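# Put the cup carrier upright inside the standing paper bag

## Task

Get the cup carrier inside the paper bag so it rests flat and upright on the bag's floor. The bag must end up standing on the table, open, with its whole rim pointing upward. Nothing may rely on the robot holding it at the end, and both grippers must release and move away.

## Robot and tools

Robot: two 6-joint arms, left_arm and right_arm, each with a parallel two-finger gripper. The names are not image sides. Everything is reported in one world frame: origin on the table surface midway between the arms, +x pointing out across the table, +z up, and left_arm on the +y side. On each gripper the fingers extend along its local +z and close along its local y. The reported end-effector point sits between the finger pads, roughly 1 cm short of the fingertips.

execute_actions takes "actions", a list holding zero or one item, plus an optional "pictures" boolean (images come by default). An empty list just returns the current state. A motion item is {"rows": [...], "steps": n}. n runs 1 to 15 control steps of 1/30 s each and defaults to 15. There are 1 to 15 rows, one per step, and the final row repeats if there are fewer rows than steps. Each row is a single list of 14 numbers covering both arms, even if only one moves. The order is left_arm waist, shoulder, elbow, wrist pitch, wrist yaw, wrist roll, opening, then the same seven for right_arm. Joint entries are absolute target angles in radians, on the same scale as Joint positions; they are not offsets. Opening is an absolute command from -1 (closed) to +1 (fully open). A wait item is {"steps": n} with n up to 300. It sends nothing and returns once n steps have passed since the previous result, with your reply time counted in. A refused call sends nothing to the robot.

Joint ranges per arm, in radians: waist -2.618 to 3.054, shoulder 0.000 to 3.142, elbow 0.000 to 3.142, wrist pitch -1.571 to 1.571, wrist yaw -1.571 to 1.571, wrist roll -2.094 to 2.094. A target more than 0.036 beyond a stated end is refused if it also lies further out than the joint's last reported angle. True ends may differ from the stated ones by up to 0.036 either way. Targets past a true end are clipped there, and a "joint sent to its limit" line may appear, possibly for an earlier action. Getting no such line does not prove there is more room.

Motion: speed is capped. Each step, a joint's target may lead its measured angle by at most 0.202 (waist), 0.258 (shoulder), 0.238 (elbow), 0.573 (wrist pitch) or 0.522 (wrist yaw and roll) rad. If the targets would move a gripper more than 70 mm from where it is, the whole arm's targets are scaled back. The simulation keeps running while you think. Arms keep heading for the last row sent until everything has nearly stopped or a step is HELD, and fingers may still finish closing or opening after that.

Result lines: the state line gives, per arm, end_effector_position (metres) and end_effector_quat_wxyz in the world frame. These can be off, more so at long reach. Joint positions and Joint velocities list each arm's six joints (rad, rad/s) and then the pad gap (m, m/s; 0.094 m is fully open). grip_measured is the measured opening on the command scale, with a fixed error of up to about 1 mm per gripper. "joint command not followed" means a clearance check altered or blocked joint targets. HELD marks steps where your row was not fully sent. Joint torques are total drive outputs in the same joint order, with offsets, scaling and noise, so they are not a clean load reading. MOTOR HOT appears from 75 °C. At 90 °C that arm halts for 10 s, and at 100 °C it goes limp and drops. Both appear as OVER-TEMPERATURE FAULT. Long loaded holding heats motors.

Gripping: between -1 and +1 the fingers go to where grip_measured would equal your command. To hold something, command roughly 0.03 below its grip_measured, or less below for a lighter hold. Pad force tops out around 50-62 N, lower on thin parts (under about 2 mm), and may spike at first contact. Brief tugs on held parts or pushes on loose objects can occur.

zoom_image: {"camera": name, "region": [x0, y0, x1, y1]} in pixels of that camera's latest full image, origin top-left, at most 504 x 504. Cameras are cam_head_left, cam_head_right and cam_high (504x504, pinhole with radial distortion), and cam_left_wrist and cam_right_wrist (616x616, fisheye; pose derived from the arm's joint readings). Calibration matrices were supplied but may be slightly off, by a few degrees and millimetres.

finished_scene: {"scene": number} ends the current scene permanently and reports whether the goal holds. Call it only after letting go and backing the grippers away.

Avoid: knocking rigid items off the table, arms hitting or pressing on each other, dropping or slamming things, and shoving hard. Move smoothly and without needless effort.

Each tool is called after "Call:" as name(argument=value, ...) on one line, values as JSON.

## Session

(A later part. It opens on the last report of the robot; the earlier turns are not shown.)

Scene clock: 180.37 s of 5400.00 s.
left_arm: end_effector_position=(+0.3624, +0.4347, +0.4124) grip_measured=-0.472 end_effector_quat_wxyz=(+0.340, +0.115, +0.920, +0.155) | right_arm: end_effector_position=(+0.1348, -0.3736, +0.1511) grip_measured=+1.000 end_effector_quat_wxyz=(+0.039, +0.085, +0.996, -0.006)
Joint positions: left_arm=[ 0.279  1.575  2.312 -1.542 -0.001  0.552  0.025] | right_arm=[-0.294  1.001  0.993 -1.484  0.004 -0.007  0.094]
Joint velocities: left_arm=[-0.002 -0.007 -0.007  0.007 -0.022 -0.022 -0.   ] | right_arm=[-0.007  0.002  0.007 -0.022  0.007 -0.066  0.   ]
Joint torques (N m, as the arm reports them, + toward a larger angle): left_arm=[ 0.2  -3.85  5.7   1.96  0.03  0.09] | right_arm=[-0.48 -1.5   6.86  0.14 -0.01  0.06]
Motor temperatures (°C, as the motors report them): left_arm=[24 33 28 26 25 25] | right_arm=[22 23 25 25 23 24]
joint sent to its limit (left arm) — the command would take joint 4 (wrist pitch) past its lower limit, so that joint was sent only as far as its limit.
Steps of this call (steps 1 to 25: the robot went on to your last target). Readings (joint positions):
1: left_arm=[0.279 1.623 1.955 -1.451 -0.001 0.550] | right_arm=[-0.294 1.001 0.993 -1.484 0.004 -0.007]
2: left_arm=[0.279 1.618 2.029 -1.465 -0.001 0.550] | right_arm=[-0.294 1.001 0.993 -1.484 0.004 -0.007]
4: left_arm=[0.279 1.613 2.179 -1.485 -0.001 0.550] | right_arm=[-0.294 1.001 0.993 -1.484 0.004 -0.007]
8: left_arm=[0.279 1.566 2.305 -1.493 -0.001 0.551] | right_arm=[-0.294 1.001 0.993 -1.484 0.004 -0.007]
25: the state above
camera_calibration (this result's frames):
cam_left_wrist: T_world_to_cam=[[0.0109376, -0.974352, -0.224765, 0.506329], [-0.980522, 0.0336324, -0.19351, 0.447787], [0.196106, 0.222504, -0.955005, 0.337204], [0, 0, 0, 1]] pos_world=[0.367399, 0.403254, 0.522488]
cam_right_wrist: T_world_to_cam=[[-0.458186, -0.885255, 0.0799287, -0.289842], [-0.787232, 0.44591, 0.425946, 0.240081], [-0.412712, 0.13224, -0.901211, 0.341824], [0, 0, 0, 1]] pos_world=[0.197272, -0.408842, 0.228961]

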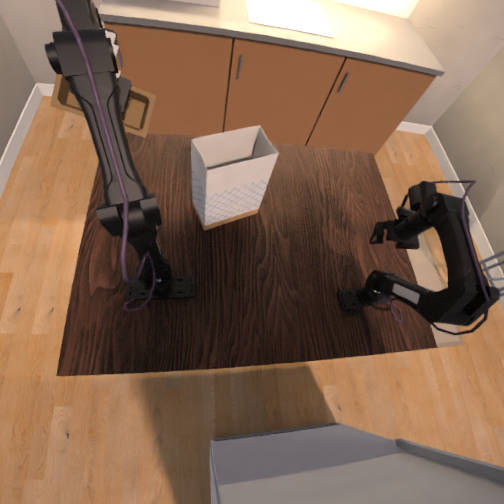

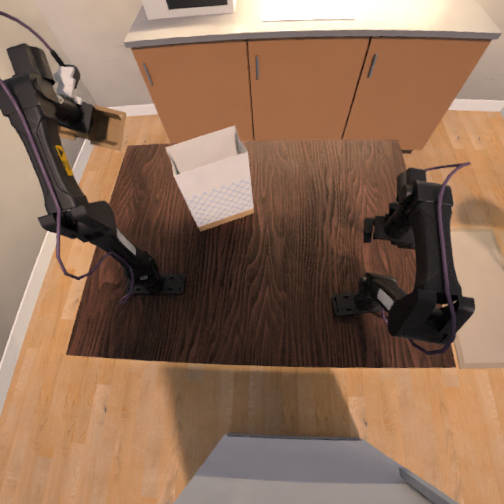

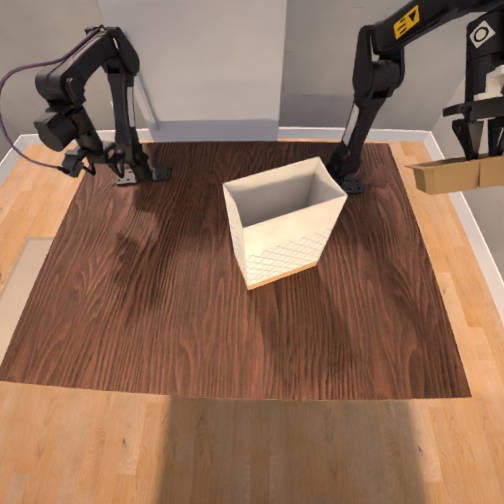

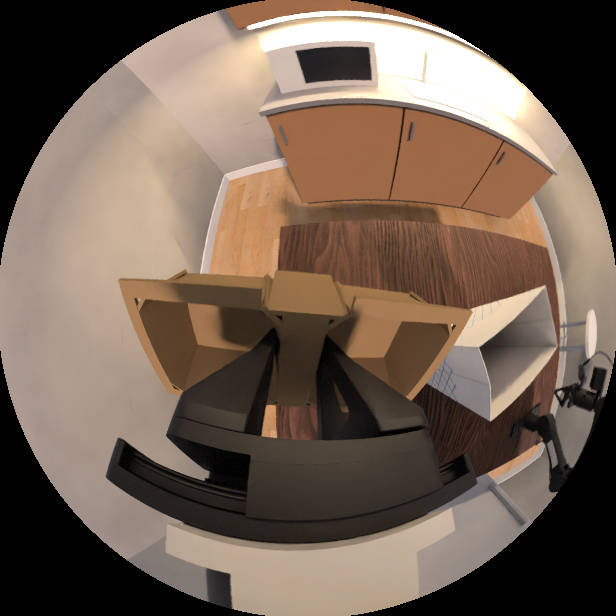

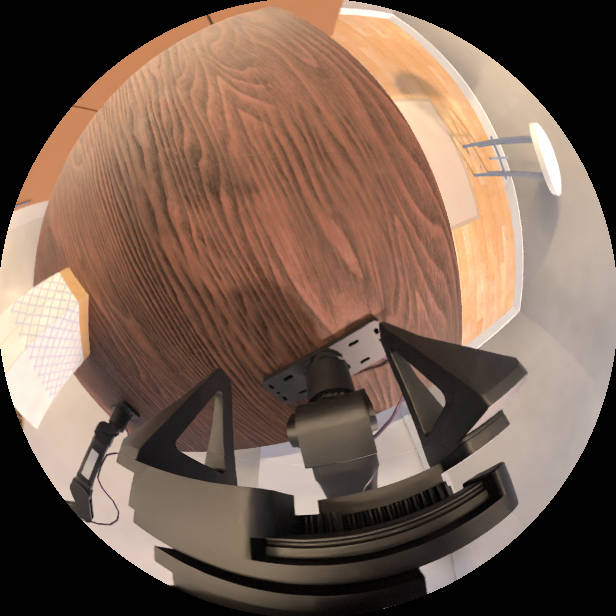

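Call:
execute_actions(actions=[{"rows":[[0.283,1.58,2.4,-1.54,0,-1.15,-0.55, -0.3,1.0,1.0,-1.5,0,0,1]]}], pictures=false)

Call:
execute_actions(actions=[{"steps":15}], pictures=false)

Call:
execute_actions(actions=[{"rows":[[0.1,1.58,2.4,-1.54,0,-1.15,-0.55, -0.3,1.0,1.0,-1.5,0,0,1],[0.1,1.58,2.4,-1.54,0,-1.15,-0.55, -0.3,1.0,1.0,-1.5,0,0,1],[0.1,1.58,2.4,-1.54,0,-1.15,-0.55, -0.3,1.0,1.0,-1.5,0,0,1],[-0.1,1.58,2.4,-1.54,0,-1.15,-0.55, -0.3,1.0,1.0,-1.5,0,0,1],[-0.1,1.58,2.4,-1.54,0,-1.15,-0.55, -0.3,1.0,1.0,-1.5,0,0,1],[-0.1,1.58,2.4,-1.54,0,-1.15,-0.55, -0.3,1.0,1.0,-1.5,0,0,1],[-0.3,1.58,2.4,-1.54,0,-1.15,-0.55, -0.3,1.0,1.0,-1.5,0,0,1],[-0.3,1.58,2.4,-1.54,0,-1.15,-0.55, -0.3,1.0,1.0,-1.5,0,0,1],[-0.3,1.58,2.4,-1.54,0,-1.15,-0.55, -0.3,1.0,1.0,-1.5,0,0,1],[-0.5,1.58,2.4,-1.54,0,-1.15,-0.55, -0.3,1.0,1.0,-1.5,0,0,1],[-0.5,1.58,2.4,-1.54,0,-1.15,-0.55, -0.3,1.0,1.0,-1.5,0,0,1],[-0.66,1.58,2.4,-1.54,0,-1.15,-0.55, -0.3,1.0,1.0,-1.5,0,0,1]]}])

Scene clock: 196.77 s of 5400.00 s.
left_arm: end_effector_position=(+0.3615, +0.4345, +0.4277) grip_measured=-0.472 end_effector_quat_wxyz=(+0.379, -0.512, +0.763, -0.113) | right_arm: end_effector_position=(+0.1348, -0.3736, +0.1511) grip_measured=+1.000 end_effector_quat_wxyz=(+0.039, +0.085, +0.996, -0.006)
Joint positions: left_arm=[ 0.279  1.582  2.371 -1.548 -0.001 -0.881  0.025] | right_arm=[-0.294  1.001  0.993 -1.484  0.004 -0.007  0.094]
Joint velocities: left_arm=[ 0.002  0.007 -0.002 -0.037  0.007 -1.751 -0.001] | right_arm=[-0.017 -0.007  0.002  0.007 -0.051  0.007  0.   ]
Joint torques (N m, as the arm reports them, + toward a larger angle): left_arm=[ 0.17 -4.25  7.41  2.26  0.03  0.  ] | right_arm=[-0.59 -1.38  6.93  0.21 -0.03  0.04]
Motor temperatures (°C, as the motors report them): left_arm=[24 31 28 28 25 25] | right_arm=[22 23 25 25 23 24]
joint sent to its limit (left arm) — the command would take joint 4 (wrist pitch) past its lower limit, so that joint was sent only as far as its limit.
Steps of this call (steps 1 to 15: the robot went on to your last target; steps 16 to 90: nothing new was sent; then 12.90 s passed at rest; steps 91 to 105: all 15 steps of this action). Readings (joint positions):
91: left_arm=[0.279 1.578 2.323 -1.548 -0.001 0.467] | right_arm=[-0.294 1.001 0.993 -1.484 0.004 -0.007]
92: left_arm=[0.279 1.581 2.337 -1.548 -0.001 0.367] | right_arm=[-0.294 1.001 0.993 -1.484 0.004 -0.007]
94: left_arm=[0.279 1.582 2.358 -1.548 -0.001 0.168] | right_arm=[-0.294 1.001 0.993 -1.484 0.004 -0.007]
98: left_arm=[0.279 1.582 2.371 -1.548 -0.001 -0.231] | right_arm=[-0.294 1.001 0.993 -1.484 0.004 -0.007]
105: the state above

Scene clock: 197.27 s of 5400.00 s.
left_arm: end_effector_position=(+0.3615, +0.4345, +0.4277) grip_measured=-0.473 end_effector_quat_wxyz=(+0.361, -0.605, +0.692, -0.159) | right_arm: end_effector_position=(+0.1348, -0.3736, +0.1511) grip_measured=+1.000 end_effector_quat_wxyz=(+0.039, +0.085, +0.996, -0.006)
Joint positions: left_arm=[ 0.279  1.582  2.371 -1.548 -0.001 -1.135  0.025] | right_arm=[-0.294  1.001  0.993 -1.484  0.004 -0.007  0.094]
Joint velocities: left_arm=[ 0.017  0.007  0.002  0.066  0.051 -0.095  0.001] | right_arm=[ 0.007  0.002 -0.012 -0.022  0.081  0.007  0.   ]
Joint torques (N m, as the arm reports them, + toward a larger angle): left_arm=[ 0.17 -4.29  7.32  2.28  0.03  0.  ] | right_arm=[-0.55 -1.25  7.04  0.18 -0.07  0.01]
Motor temperatures (°C, as the motors report them): left_arm=[24 31 28 28 25 25] | right_arm=[22 23 25 25 23 24]
Steps of this call (steps 1 to 15: the robot went on to your last target). Readings (joint positions):
1: left_arm=[0.279 1.582 2.371 -1.548 -0.001 -0.934] | right_arm=[-0.294 1.001 0.993 -1.484 0.004 -0.007]
2: left_arm=[0.279 1.582 2.371 -1.548 -0.001 -0.976] | right_arm=[-0.294 1.001 0.993 -1.484 0.004 -0.007]
4: left_arm=[0.279 1.582 2.371 -1.548 -0.001 -1.037] | right_arm=[-0.294 1.001 0.993 -1.484 0.004 -0.007]
8: left_arm=[0.279 1.582 2.371 -1.548 -0.001 -1.101] | right_arm=[-0.294 1.001 0.993 -1.484 0.004 -0.007]
15: the state above

Scene clock: 197.77 s of 5400.00 s.
left_arm: end_effector_position=(+0.3160, +0.1411, +0.4283) grip_measured=-0.472 end_effector_quat_wxyz=(+0.248, -0.238, +0.887, -0.309) | right_arm: end_effector_position=(+0.1348, -0.3736, +0.1511) grip_measured=+1.000 end_effector_quat_wxyz=(+0.039, +0.085, +0.996, -0.006)
Joint positions: left_arm=[-0.635  1.582  2.371 -1.544  0.015 -1.144  0.025] | right_arm=[-0.294  1.001  0.993 -1.484  0.004 -0.007  0.094]
Joint velocities: left_arm=[-1.053  0.002 -0.002 -0.022  0.242  0.022  0.   ] | right_arm=[-0.012  0.012  0.027 -0.066 -0.051 -0.051  0.   ]
Joint torques (N m, as the arm reports them, + toward a larger angle): left_arm=[ 2.67 -4.44  7.25  2.24 -0.53 -0.02] | right_arm=[-0.51 -1.44  6.9   0.21 -0.04  0.09]
Motor temperatures (°C, as the motors report them): left_arm=[24 31 28 28 25 25] | right_arm=[22 23 25 25 23 24]
Steps of this call (steps 1 to 15: all 15 steps of this action). Readings (joint positions):
1: left_arm=[0.253 1.582 2.371 -1.548 -0.016 -1.138] | right_arm=[-0.294 1.001 0.993 -1.484 0.004 -0.007]
2: left_arm=[0.206 1.582 2.371 -1.547 -0.020 -1.140] | right_arm=[-0.294 1.001 0.993 -1.484 0.004 -0.007]
4: left_arm=[0.100 1.582 2.371 -1.547 -0.016 -1.141] | right_arm=[-0.294 1.001 0.993 -1.484 0.004 -0.007]
8: left_arm=[-0.169 1.582 2.371 -1.546 -0.008 -1.143] | right_arm=[-0.294 1.001 0.993 -1.484 0.004 -0.007]
15: the state above
camera_calibration (this result's frames):
cam_left_wrist: T_world_to_cam=[[0.386787, -0.562282, 0.730914, -0.361924], [-0.90687, -0.375701, 0.190878, 0.285107], [0.167278, -0.736673, -0.655233, 0.442847], [0, 0, 0, 1]] pos_world=[0.324464, 0.229845, 0.500282]
cam_right_wrist: T_world_to_cam=[[-0.458186, -0.885255, 0.0799287, -0.289842], [-0.787232, 0.44591, 0.425946, 0.240081], [-0.412712, 0.13224, -0.901211, 0.341824], [0, 0, 0, 1]] pos_world=[0.197272, -0.408842, 0.228961]

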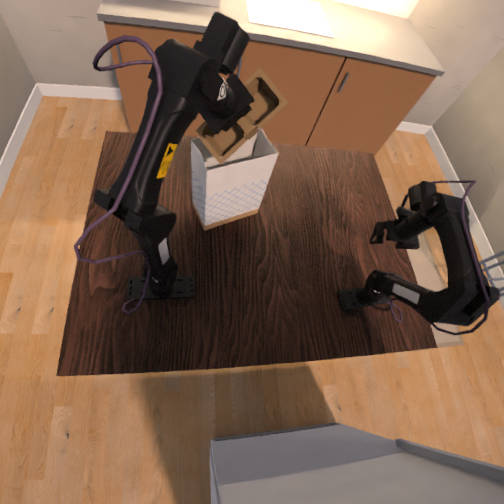

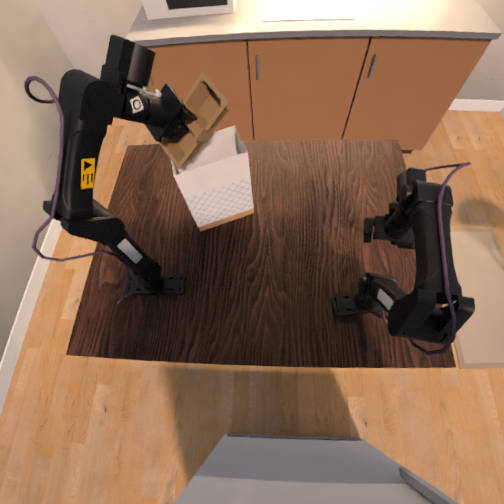

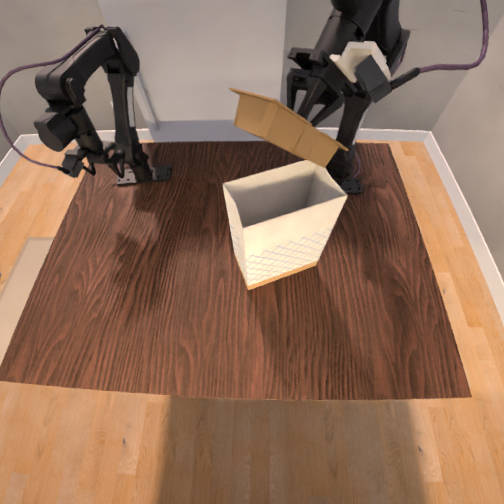

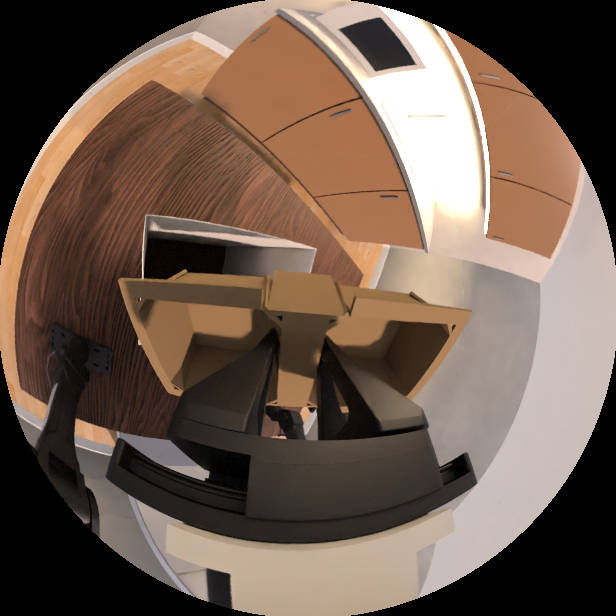

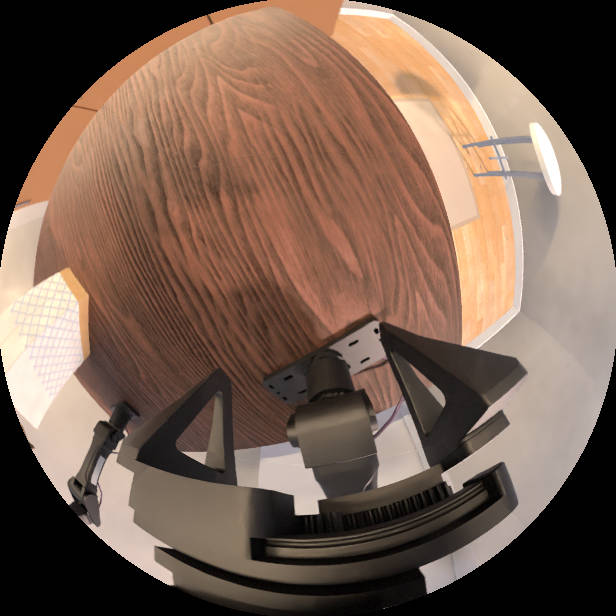

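Call:
execute_actions(actions=[{"rows":[[-0.66,1.59,2.33,-1.54,0,-1.14,-0.55, -0.3,1.0,1.0,-1.5,0,0,1],[-0.66,1.59,2.33,-1.54,0,-1.14,-0.55, -0.3,1.0,1.0,-1.5,0,0,1],[-0.66,1.59,2.27,-1.54,0,-1.13,-0.55, -0.3,1.0,1.0,-1.5,0,0,1],[-0.66,1.59,2.27,-1.54,0,-1.13,-0.55, -0.3,1.0,1.0,-1.5,0,0,1],[-0.66,1.59,2.22,-1.54,0,-1.12,-0.55, -0.3,1.0,1.0,-1.5,0,0,1]]}])

Scene clock: 205.97 s of 5400.00 s.
left_arm: end_effector_position=(+0.3221, +0.1321, +0.3801) grip_measured=-0.472 end_effector_quat_wxyz=(+0.208, -0.236, +0.915, -0.253) | right_arm: end_effector_position=(+0.1348, -0.3736, +0.1511) grip_measured=+1.000 end_effector_quat_wxyz=(+0.039, +0.085, +0.996, -0.006)
Joint positions: left_arm=[-0.654  1.6    2.229 -1.532 -0.001 -1.136  0.025] | right_arm=[-0.294  1.001  0.993 -1.484  0.004 -0.007  0.094]
Joint velocities: left_arm=[ 0.012 -0.017 -0.022 -0.051 -0.051  0.11   0.   ] | right_arm=[-0.002  0.007 -0.002  0.051 -0.022  0.007  0.   ]
Joint torques (N m, as the arm reports them, + toward a larger angle): left_arm=[-0.46 -5.31  4.97  1.86  0.03  0.13] | right_arm=[-0.68 -1.29  7.08  0.16 -0.05  0.04]
Motor temperatures (°C, as the motors report them): left_arm=[24 31 28 28 25 24] | right_arm=[22 23 25 25 23 24]
Steps of this call (steps 1 to 60: the robot went on to your last target; steps 61 to 120: nothing new was sent; then 3.70 s passed at rest; steps 121 to 135: all 15 steps of this action). Readings (joint positions):
121: left_arm=[-0.654 1.582 2.367 -1.525 -0.002 -1.145] | right_arm=[-0.294 1.001 0.993 -1.484 0.004 -0.007]
122: left_arm=[-0.654 1.582 2.363 -1.526 -0.002 -1.145] | right_arm=[-0.294 1.001 0.992 -1.484 0.004 -0.007]
124: left_arm=[-0.654 1.581 2.328 -1.525 -0.002 -1.145] | right_arm=[-0.294 1.001 0.992 -1.484 0.004 -0.007]
128: left_arm=[-0.654 1.590 2.241 -1.532 -0.001 -1.140] | right_arm=[-0.294 1.001 0.993 -1.484 0.004 -0.007]
135: the state above
camera_calibration (this result's frames):
cam_left_wrist: T_world_to_cam=[[0.452672, -0.63623, 0.62474, -0.305219], [-0.88808, -0.384554, 0.251856, 0.268392], [0.0800077, -0.668827, -0.7391, 0.454557], [0, 0, 0, 1]] pos_world=[0.34015, 0.213042, 0.459049]
cam_right_wrist: T_world_to_cam=[[-0.458186, -0.885255, 0.0799287, -0.289842], [-0.787232, 0.44591, 0.425946, 0.240081], [-0.412712, 0.13224, -0.901211, 0.341824], [0, 0, 0, 1]] pos_world=[0.197272, -0.408842, 0.228961]

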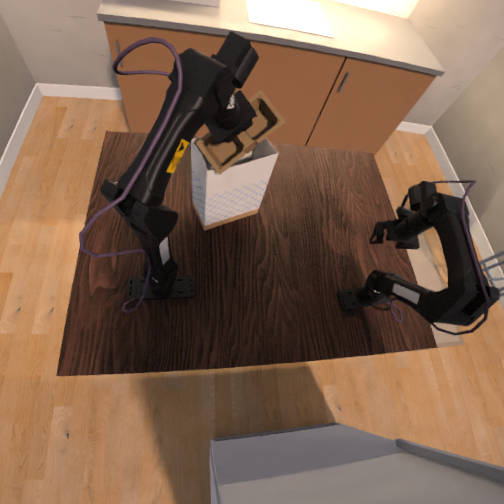

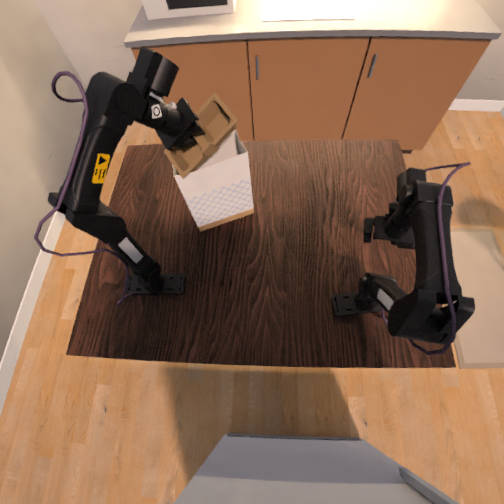

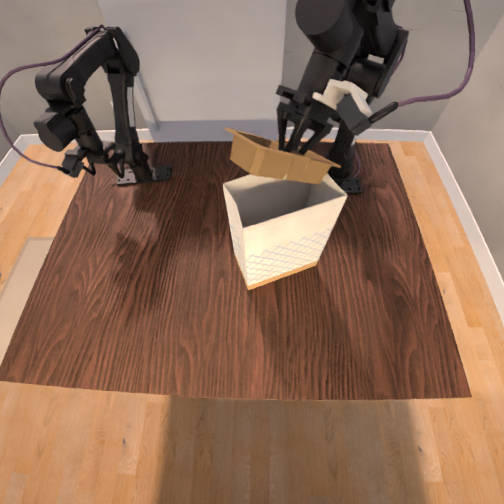

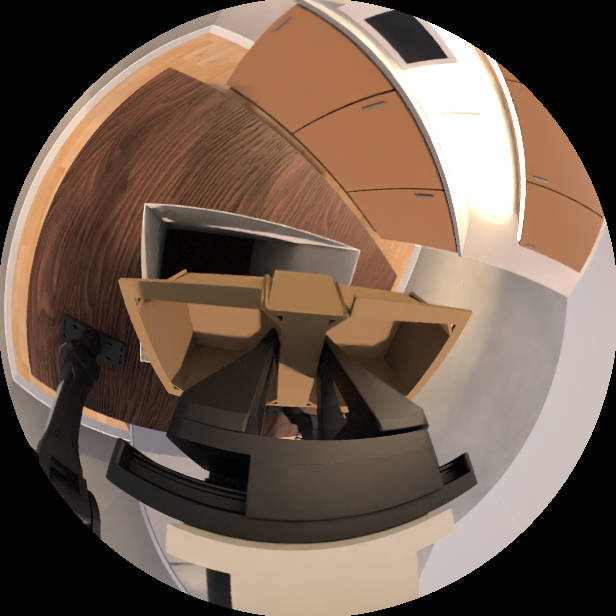

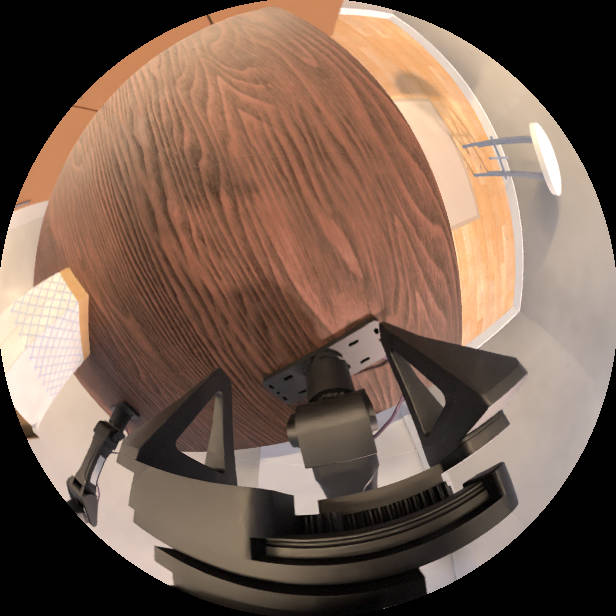

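Call:
execute_actions(actions=[{"rows":[[-0.66,1.62,2.2,-1.54,0,-1.12,-0.55, -0.3,1.0,1.0,-1.5,0,0,1],[-0.66,1.62,2.2,-1.54,0,-1.12,-0.55, -0.3,1.0,1.0,-1.5,0,0,1],[-0.66,1.62,2.2,-1.54,0,-1.12,-0.55, -0.3,1.0,1.0,-1.5,0,0,1],[-0.66,1.65,2.14,-1.54,0,-1.1,-0.55, -0.3,1.0,1.0,-1.5,0,0,1]]}])

Scene clock: 216.17 s of 5400.00 s.
left_arm: end_effector_position=(+0.3312, +0.1247, +0.3393) grip_measured=-0.472 end_effector_quat_wxyz=(+0.171, -0.231, +0.935, -0.206) | right_arm: end_effector_position=(+0.1348, -0.3736, +0.1511) grip_measured=+1.000 end_effector_quat_wxyz=(+0.039, +0.085, +0.996, -0.006)
Joint positions: left_arm=[-0.654  1.654  2.156 -1.531  0.002 -1.116  0.025] | right_arm=[-0.294  1.001  0.993 -1.484  0.004 -0.007  0.094]
Joint velocities: left_arm=[-0.022  0.027 -0.017 -0.022  0.007 -0.022 -0.001] | right_arm=[-0.002  0.007 -0.002 -0.051 -0.081 -0.022  0.   ]
Joint torques (N m, as the arm reports them, + toward a larger angle): left_arm=[-0.44 -5.8   4.6   1.69  0.    0.09] | right_arm=[-0.6  -1.22  6.93  0.16 -0.05  0.02]
Motor temperatures (°C, as the motors report them): left_arm=[24 31 27 28 25 25] | right_arm=[22 23 25 25 23 24]
Steps of this call (steps 1 to 15: the robot went on to your last target; steps 16 to 90: nothing new was sent; then 6.70 s passed at rest; steps 91 to 105: all 15 steps of this action). Readings (joint positions):
91: left_arm=[-0.654 1.600 2.229 -1.532 -0.001 -1.135] | right_arm=[-0.294 1.001 0.993 -1.484 0.004 -0.007]
92: left_arm=[-0.654 1.600 2.229 -1.532 -0.001 -1.135] | right_arm=[-0.294 1.001 0.993 -1.484 0.004 -0.007]
94: left_arm=[-0.654 1.601 2.218 -1.529 -0.001 -1.131] | right_arm=[-0.294 1.001 0.993 -1.484 0.004 -0.007]
98: left_arm=[-0.654 1.628 2.168 -1.531 0.000 -1.122] | right_arm=[-0.294 1.001 0.993 -1.484 0.004 -0.007]
105: the state above
camera_calibration (this result's frames):
cam_left_wrist: T_world_to_cam=[[0.496278, -0.691299, 0.52518, -0.262345], [-0.868148, -0.39153, 0.304997, 0.26016], [-0.00521988, -0.607297, -0.794457, 0.45814], [0, 0, 0, 1]] pos_world=[0.358444, 0.198729, 0.422403]
cam_right_wrist: T_world_to_cam=[[-0.458186, -0.885255, 0.0799287, -0.289842], [-0.787232, 0.44591, 0.425946, 0.240081], [-0.412712, 0.13224, -0.901211, 0.341824], [0, 0, 0, 1]] pos_world=[0.197272, -0.408842, 0.228961]

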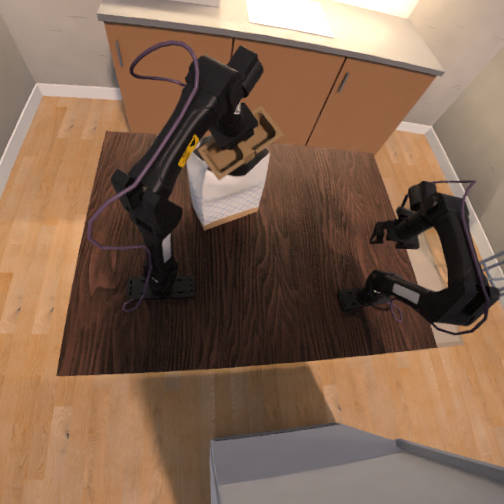

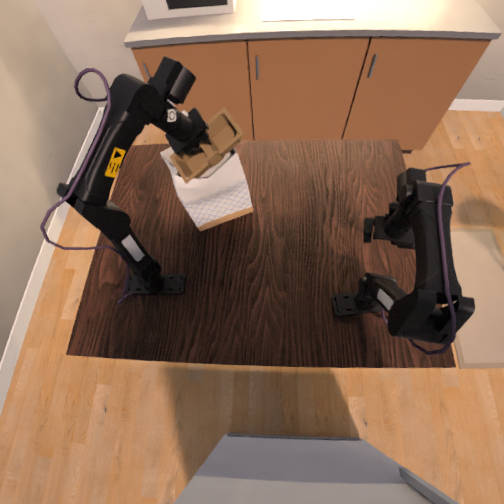

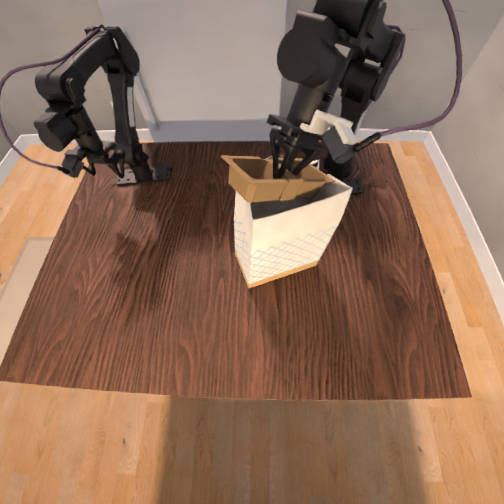

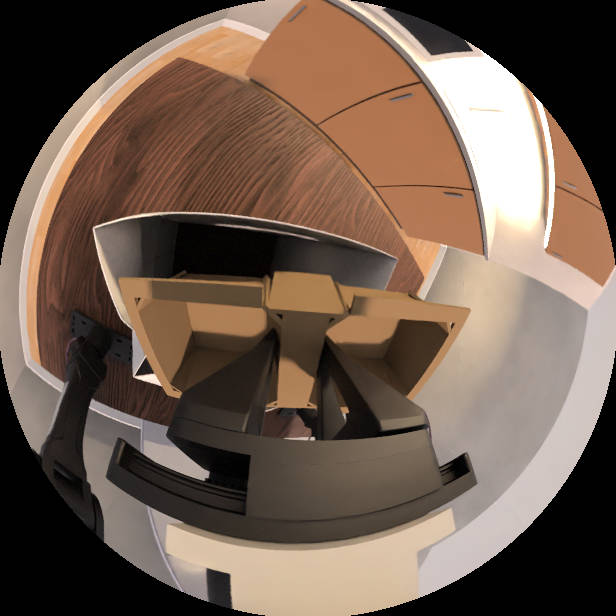

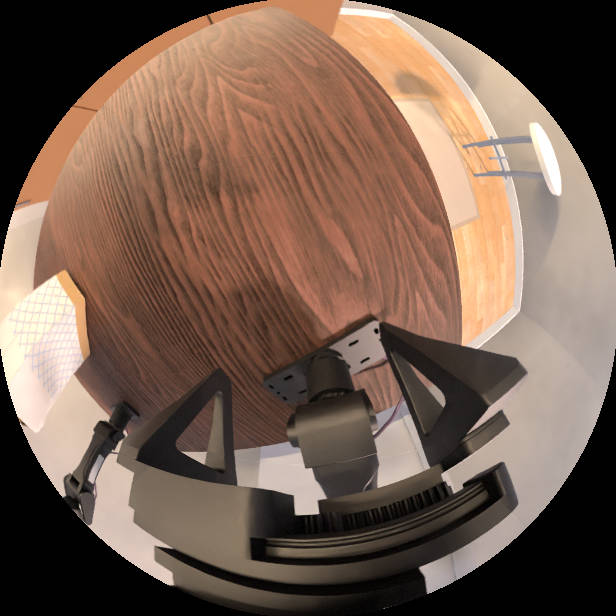

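Call:
execute_actions(actions=[{"rows":[[-0.59,1.65,2.15,-1.54,0,-1.05,-0.55, -0.3,1.0,1.0,-1.5,0,0,1],[-0.59,1.65,2.15,-1.54,0,-1.05,-0.55, -0.3,1.0,1.0,-1.5,0,0,1],[-0.59,1.65,2.15,-1.54,0,-1.05,-0.55, -0.3,1.0,1.0,-1.5,0,0,1],[-0.59,1.65,2.15,-1.54,0,-1.05,-0.55, -0.3,1.0,1.0,-1.5,0,0,1],[-0.59,1.65,2.15,-1.54,0,-1.05,-0.55, -0.3,1.0,1.0,-1.5,0,0,1],[-0.59,1.66,2.1,-1.54,0,-1.05,-0.55, -0.3,1.0,1.0,-1.5,0,0,1],[-0.59,1.66,2.1,-1.54,0,-1.05,-0.55, -0.3,1.0,1.0,-1.5,0,0,1],[-0.59,1.66,2.1,-1.54,0,-1.05,-0.55, -0.3,1.0,1.0,-1.5,0,0,1],[-0.59,1.67,2.04,-1.54,0,-1.04,-0.55, -0.3,1.0,1.0,-1.5,0,0,1]]}])

Scene clock: 224.70 s of 5400.00 s.
left_arm: end_effector_position=(+0.3401, +0.1419, +0.3079) grip_measured=-0.472 end_effector_quat_wxyz=(+0.147, -0.235, +0.947, -0.165) | right_arm: end_effector_position=(+0.1348, -0.3736, +0.1511) grip_measured=+1.000 end_effector_quat_wxyz=(+0.039, +0.085, +0.996, -0.006)
Joint positions: left_arm=[-0.595  1.663  2.063 -1.526  0.013 -1.062  0.025] | right_arm=[-0.294  1.001  0.993 -1.484  0.004 -0.007  0.094]
Joint velocities: left_arm=[ 0.007 -0.022  0.007  0.081 -0.022  0.051  0.   ] | right_arm=[ 0.022 -0.012 -0.002 -0.037  0.066  0.022  0.   ]
Joint torques (N m, as the arm reports them, + toward a larger angle): left_arm=[ 0.15 -5.44  4.14  1.38 -0.09  0.24] | right_arm=[-0.56 -1.36  7.03  0.16  0.    0.07]
Motor temperatures (°C, as the motors report them): left_arm=[24 31 27 28 25 25] | right_arm=[22 23 26 25 23 24]
Steps of this call (steps 1 to 15: the robot went on to your last target; steps 16 to 90: nothing new was sent; then 5.03 s passed at rest; steps 91 to 105: all 15 steps of this action). Readings (joint positions):
91: left_arm=[-0.648 1.654 2.156 -1.531 0.007 -1.106] | right_arm=[-0.294 1.001 0.993 -1.484 0.004 -0.007]
92: left_arm=[-0.635 1.654 2.156 -1.531 0.010 -1.098] | right_arm=[-0.294 1.001 0.993 -1.484 0.004 -0.007]
94: left_arm=[-0.608 1.654 2.156 -1.531 0.010 -1.087] | right_arm=[-0.294 1.001 0.993 -1.484 0.004 -0.007]
98: left_arm=[-0.595 1.654 2.136 -1.529 0.010 -1.076] | right_arm=[-0.294 1.001 0.993 -1.484 0.004 -0.007]
105: the state above
camera_calibration (this result's frames):
cam_left_wrist: T_world_to_cam=[[0.534983, -0.720734, 0.440836, -0.221472], [-0.842832, -0.419126, 0.337592, 0.269488], [-0.0585483, -0.552156, -0.831682, 0.465438], [0, 0, 0, 1]] pos_world=[0.372868, 0.210322, 0.393752]
cam_right_wrist: T_world_to_cam=[[-0.458186, -0.885255, 0.0799287, -0.289842], [-0.787232, 0.44591, 0.425946, 0.240081], [-0.412712, 0.13224, -0.901211, 0.341824], [0, 0, 0, 1]] pos_world=[0.197272, -0.408842, 0.228961]

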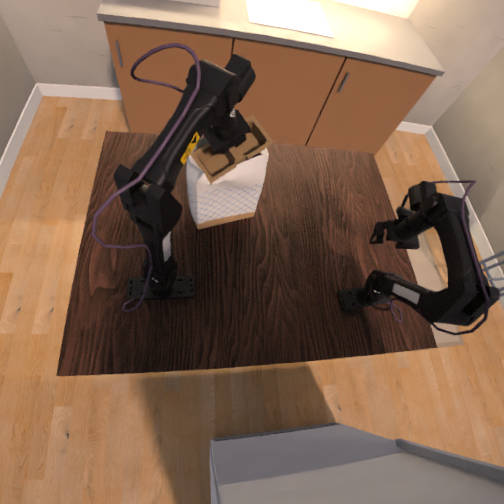

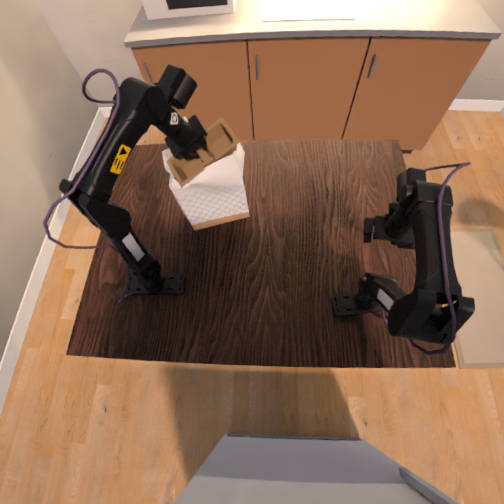

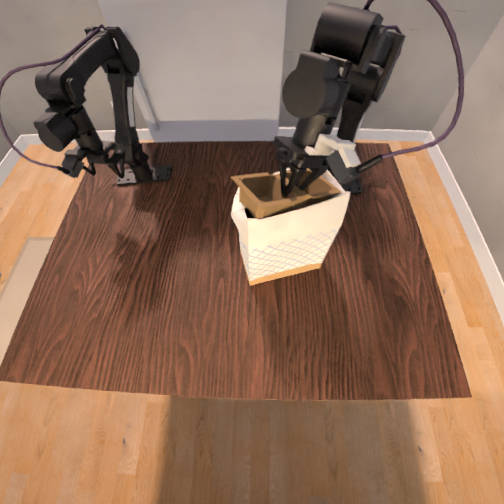

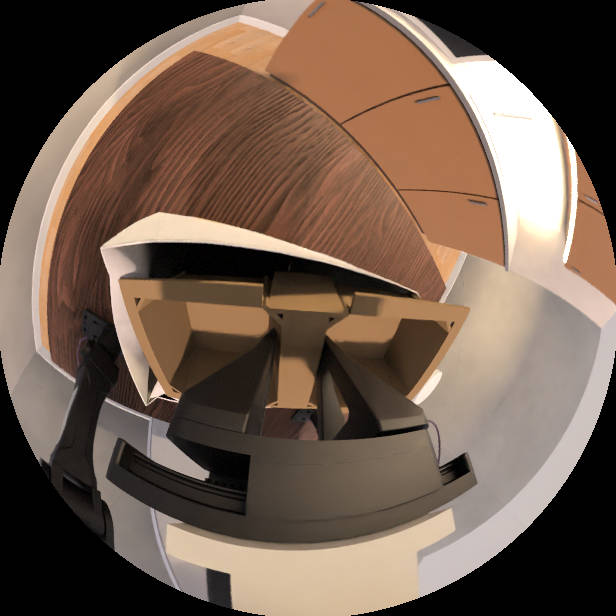

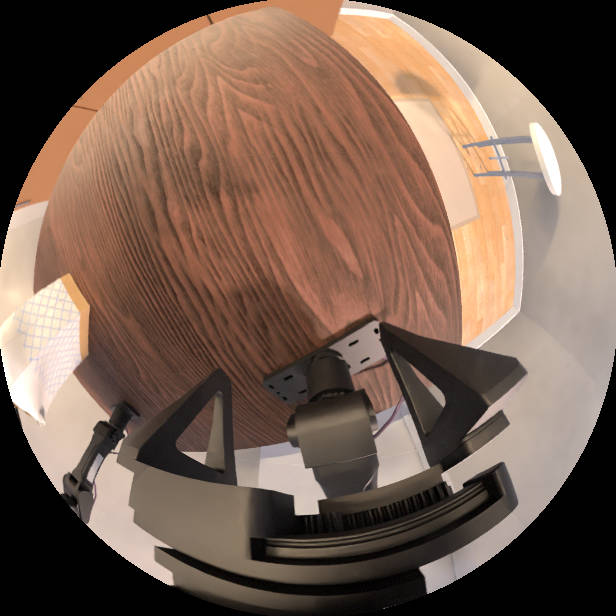

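Call:
execute_actions(actions=[{"rows":[[-0.57,1.60,2.0,-1.54,0,-1.04,-0.55, -0.3,1.0,1.0,-1.5,0,0,1],[-0.57,1.60,2.0,-1.54,0,-1.04,-0.55, -0.3,1.0,1.0,-1.5,0,0,1],[-0.57,1.60,2.0,-1.54,0,-1.04,-0.55, -0.3,1.0,1.0,-1.5,0,0,1],[-0.57,1.60,2.0,-1.54,0,-1.04,-0.55, -0.3,1.0,1.0,-1.5,0,0,1],[-0.57,1.60,2.0,-1.54,0,-1.04,-0.55, -0.3,1.0,1.0,-1.5,0,0,1],[-0.57,1.60,2.0,-1.54,0,-1.04,-0.55, -0.3,1.0,1.0,-1.5,0,0,1],[-0.57,1.59,1.94,-1.54,0,-1.04,-0.55, -0.3,1.0,1.0,-1.5,0,0,1]]}])

Scene clock: 232.63 s of 5400.00 s.
left_arm: end_effector_position=(+0.3284, +0.1553, +0.3011) grip_measured=-0.472 end_effector_quat_wxyz=(+0.142, -0.238, +0.948, -0.157) | right_arm: end_effector_position=(+0.1348, -0.3736, +0.1511) grip_measured=+1.000 end_effector_quat_wxyz=(+0.039, +0.085, +0.996, -0.006)
Joint positions: left_arm=[-0.58   1.598  1.969 -1.515  0.013 -1.052  0.025] | right_arm=[-0.294  1.001  0.993 -1.484  0.004 -0.007  0.094]
Joint velocities: left_arm=[ 0.012 -0.007 -0.002  0.007  0.037 -0.037  0.   ] | right_arm=[ 0.007 -0.002  0.012 -0.066  0.022  0.022  0.   ]
Joint torques (N m, as the arm reports them, + toward a larger angle): left_arm=[ 0.56 -5.78  3.75  1.23 -0.08  0.07] | right_arm=[-0.42 -1.39  6.93  0.18 -0.06  0.07]
Motor temperatures (°C, as the motors report them): left_arm=[24 31 27 28 25 25] | right_arm=[22 23 26 25 23 24]
Steps of this call (steps 1 to 15: the robot went on to your last target; steps 16 to 90: nothing new was sent; then 4.43 s passed at rest; steps 91 to 105: all 15 steps of this action). Readings (joint positions):
91: left_arm=[-0.594 1.656 2.054 -1.520 0.013 -1.057] | right_arm=[-0.294 1.001 0.993 -1.484 0.004 -0.007]
92: left_arm=[-0.591 1.646 2.040 -1.519 0.014 -1.057] | right_arm=[-0.294 1.001 0.993 -1.484 0.004 -0.007]
94: left_arm=[-0.585 1.628 2.028 -1.519 0.014 -1.056] | right_arm=[-0.294 1.001 0.993 -1.484 0.004 -0.007]
98: left_arm=[-0.580 1.602 1.999 -1.513 0.013 -1.055] | right_arm=[-0.294 1.001 0.993 -1.484 0.004 -0.007]
105: the state above
camera_calibration (this result's frames):
cam_left_wrist: T_world_to_cam=[[0.54501, -0.723341, 0.42396, -0.2003], [-0.835765, -0.42842, 0.343444, 0.264901], [-0.0667941, -0.541512, -0.838036, 0.46943], [0, 0, 0, 1]] pos_world=[0.361916, 0.222805, 0.387339]
cam_right_wrist: T_world_to_cam=[[-0.458186, -0.885255, 0.0799287, -0.289842], [-0.787232, 0.44591, 0.425946, 0.240081], [-0.412712, 0.13224, -0.901211, 0.341824], [0, 0, 0, 1]] pos_world=[0.197272, -0.408842, 0.228961]

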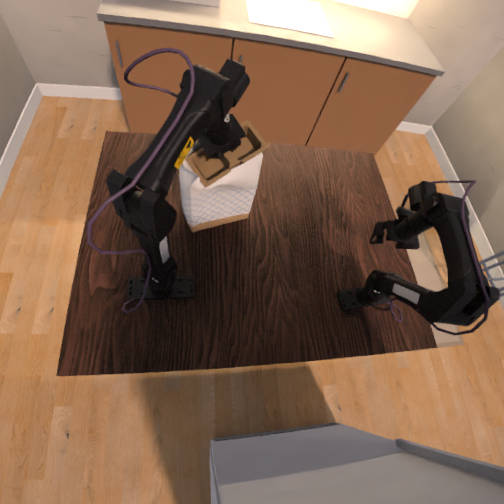

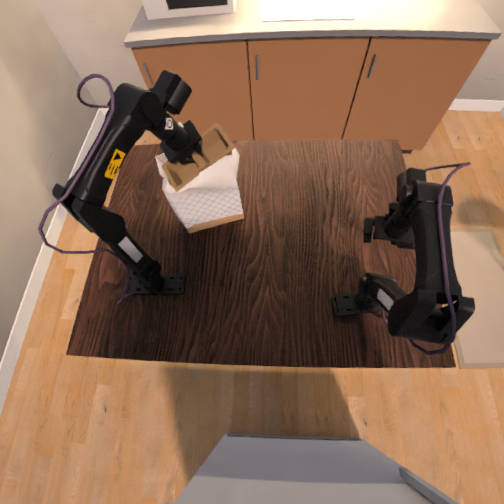

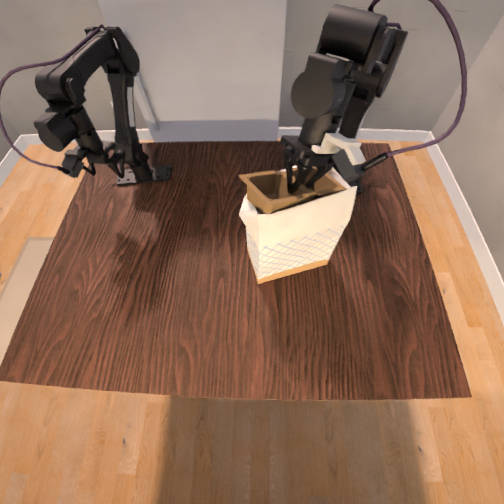

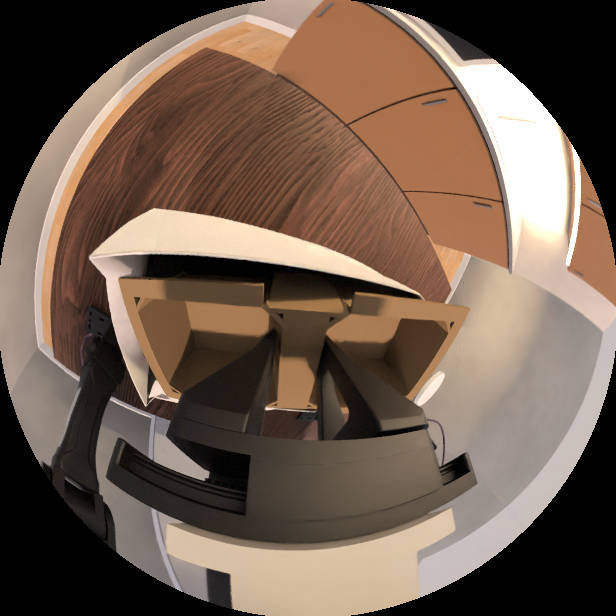

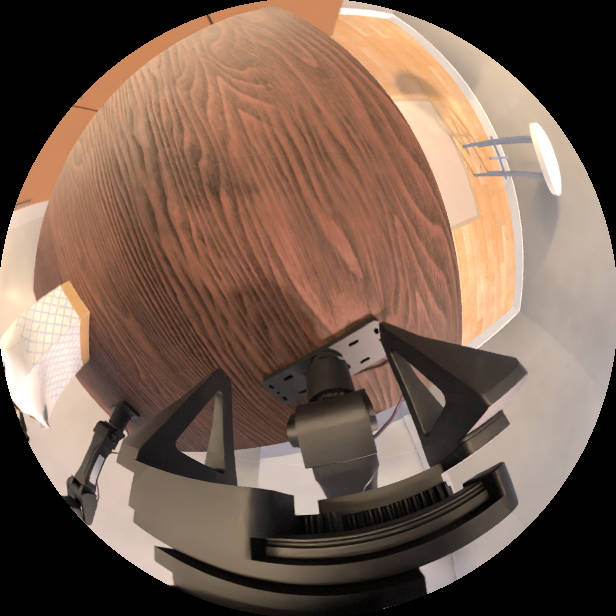

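Call:
zoom_image(camera="cam_high", region=[210,120,400,300])

Call:
zoom_image(camera="cam_head_right", region=[130,90,290,250])

Region (210, 120, 400, 300) of cam_high's 504x504 image, scaled by 2.653, with more detail than that image has; it fills the top 477 rows of this view, and the rest is white.

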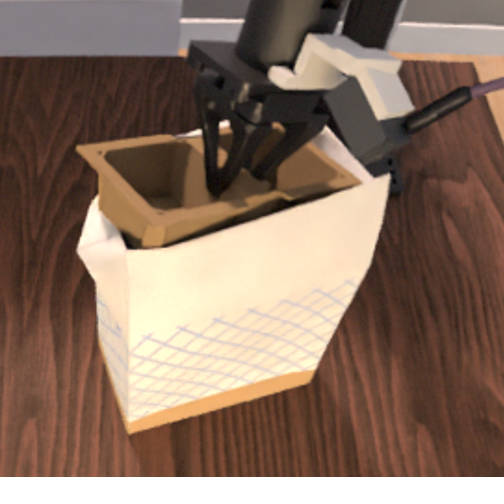

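Region (130, 90, 290, 250) of cam_head_right's 504x504 image, scaled by 3.150, with more detail than that image has.

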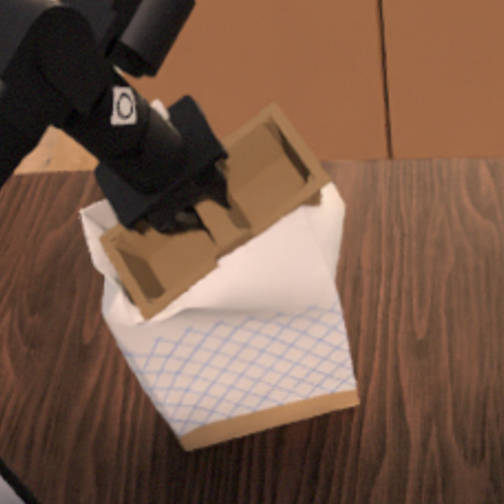

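Call:
execute_actions(actions=[{"rows":[[-0.58,1.6,2.05,-1.54,0,-1.04,-0.55, -0.3,1.0,1.0,-1.5,0,0,1],[-0.58,1.6,2.05,-1.54,0,-1.04,-0.55, -0.3,1.0,1.0,-1.5,0,0,1],[-0.58,1.6,2.15,-1.54,0,-1.04,-0.55, -0.3,1.0,1.0,-1.5,0,0,1],[-0.58,1.6,2.15,-1.54,0,-1.04,-0.55, -0.3,1.0,1.0,-1.5,0,0,1],[-0.58,1.6,2.25,-1.54,0,-1.04,-0.55, -0.3,1.0,1.0,-1.5,0,0,1],[-0.58,1.6,2.25,-1.54,0,-1.04,-0.55, -0.3,1.0,1.0,-1.5,0,0,1],[-0.58,1.59,2.36,-1.54,0,-1.04,-0.55, -0.3,1.0,1.0,-1.5,0,0,1]]}])

Scene clock: 244.53 s of 5400.00 s.
left_arm: end_effector_position=(+0.3291, +0.1554, +0.4244) grip_measured=-0.472 end_effector_quat_wxyz=(+0.270, -0.223, +0.892, -0.287) | right_arm: end_effector_position=(+0.1348, -0.3736, +0.1511) grip_measured=+1.000 end_effector_quat_wxyz=(+0.039, +0.085, +0.996, -0.006)
Joint positions: left_arm=[-0.58   1.578  2.345 -1.527  0.01  -1.052  0.025] | right_arm=[-0.294  1.001  0.993 -1.484  0.004 -0.007  0.094]
Joint velocities: left_arm=[-0.022  0.085  0.002 -0.037 -0.095 -0.007 -0.   ] | right_arm=[-0.017 -0.002 -0.007  0.022  0.007  0.007  0.   ]
Joint torques (N m, as the arm reports them, + toward a larger angle): left_arm=[-0.06 -3.47  6.33  2.07 -0.08  0.1 ] | right_arm=[-0.58 -1.56  6.96  0.15 -0.05  0.04]
Motor temperatures (°C, as the motors report them): left_arm=[24 32 27 28 25 25] | right_arm=[22 23 26 25 23 24]
Steps of this call (steps 1 to 15: the robot went on to your last target; steps 16 to 90: nothing new was sent; then 8.40 s passed at rest; steps 91 to 105: all 15 steps of this action). Readings (joint positions):
91: left_arm=[-0.580 1.599 1.980 -1.520 0.013 -1.052] | right_arm=[-0.294 1.001 0.993 -1.484 0.004 -0.007]
92: left_arm=[-0.580 1.601 1.995 -1.520 0.013 -1.052] | right_arm=[-0.294 1.001 0.993 -1.484 0.004 -0.007]
94: left_arm=[-0.580 1.609 2.061 -1.532 0.013 -1.052] | right_arm=[-0.294 1.001 0.993 -1.484 0.004 -0.007]
98: left_arm=[-0.580 1.615 2.260 -1.536 0.012 -1.052] | right_arm=[-0.294 1.001 0.993 -1.484 0.004 -0.007]
105: the state above
camera_calibration (this result's frames):
cam_left_wrist: T_world_to_cam=[[0.35833, -0.607568, 0.708844, -0.330355], [-0.914617, -0.380766, 0.135987, 0.329755], [0.187283, -0.697049, -0.692132, 0.451571], [0, 0, 0, 1]] pos_world=[0.335405, 0.239614, 0.501875]
cam_right_wrist: T_world_to_cam=[[-0.458186, -0.885255, 0.0799287, -0.289842], [-0.787232, 0.44591, 0.425946, 0.240081], [-0.412712, 0.13224, -0.901211, 0.341824], [0, 0, 0, 1]] pos_world=[0.197272, -0.408842, 0.228961]

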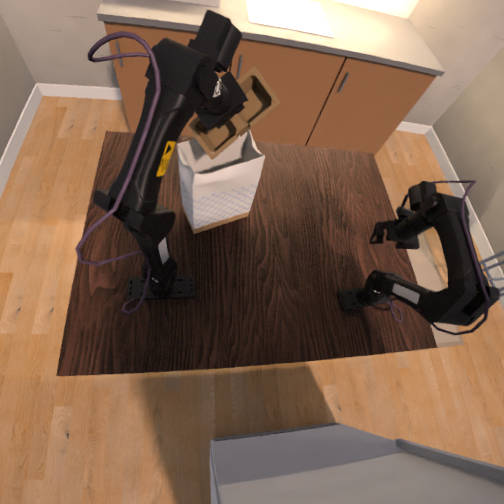

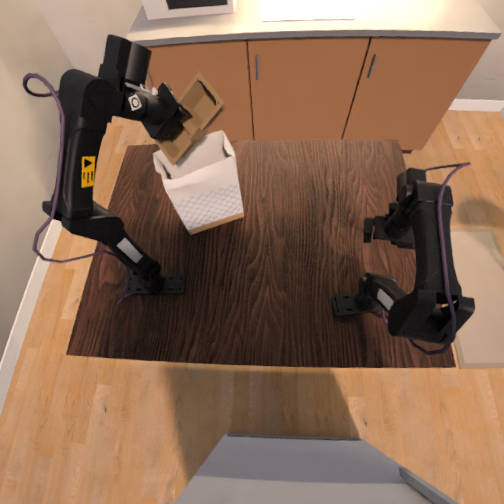

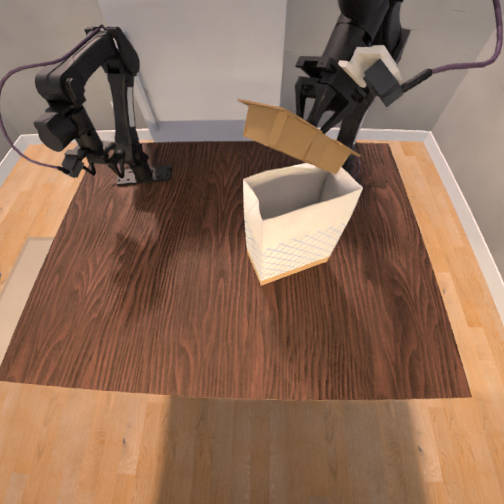

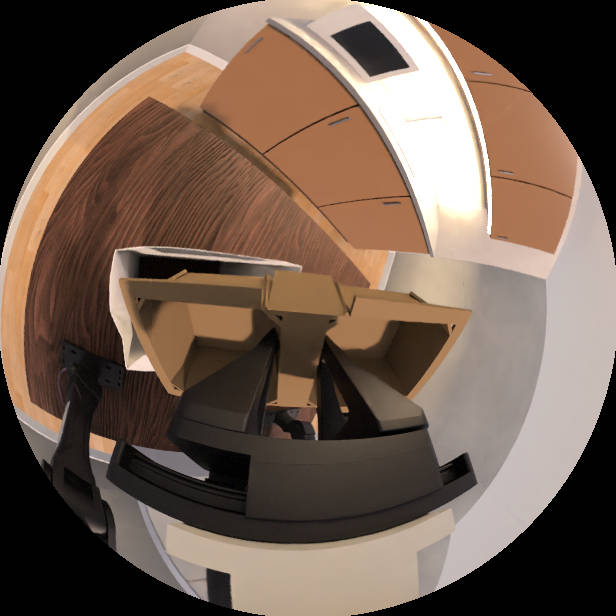

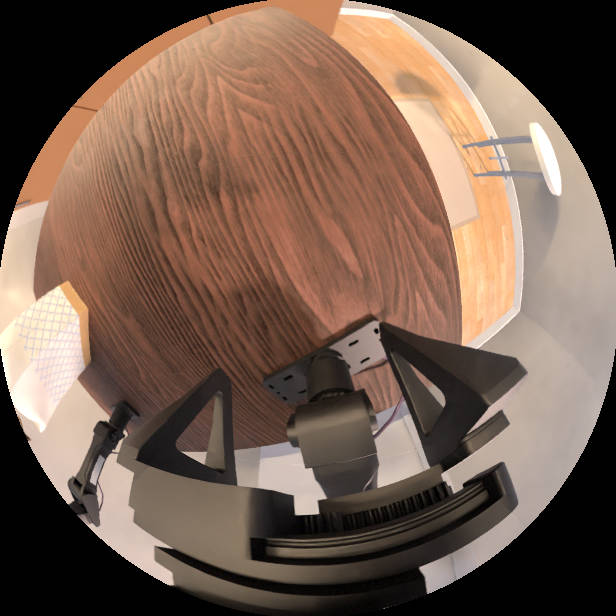

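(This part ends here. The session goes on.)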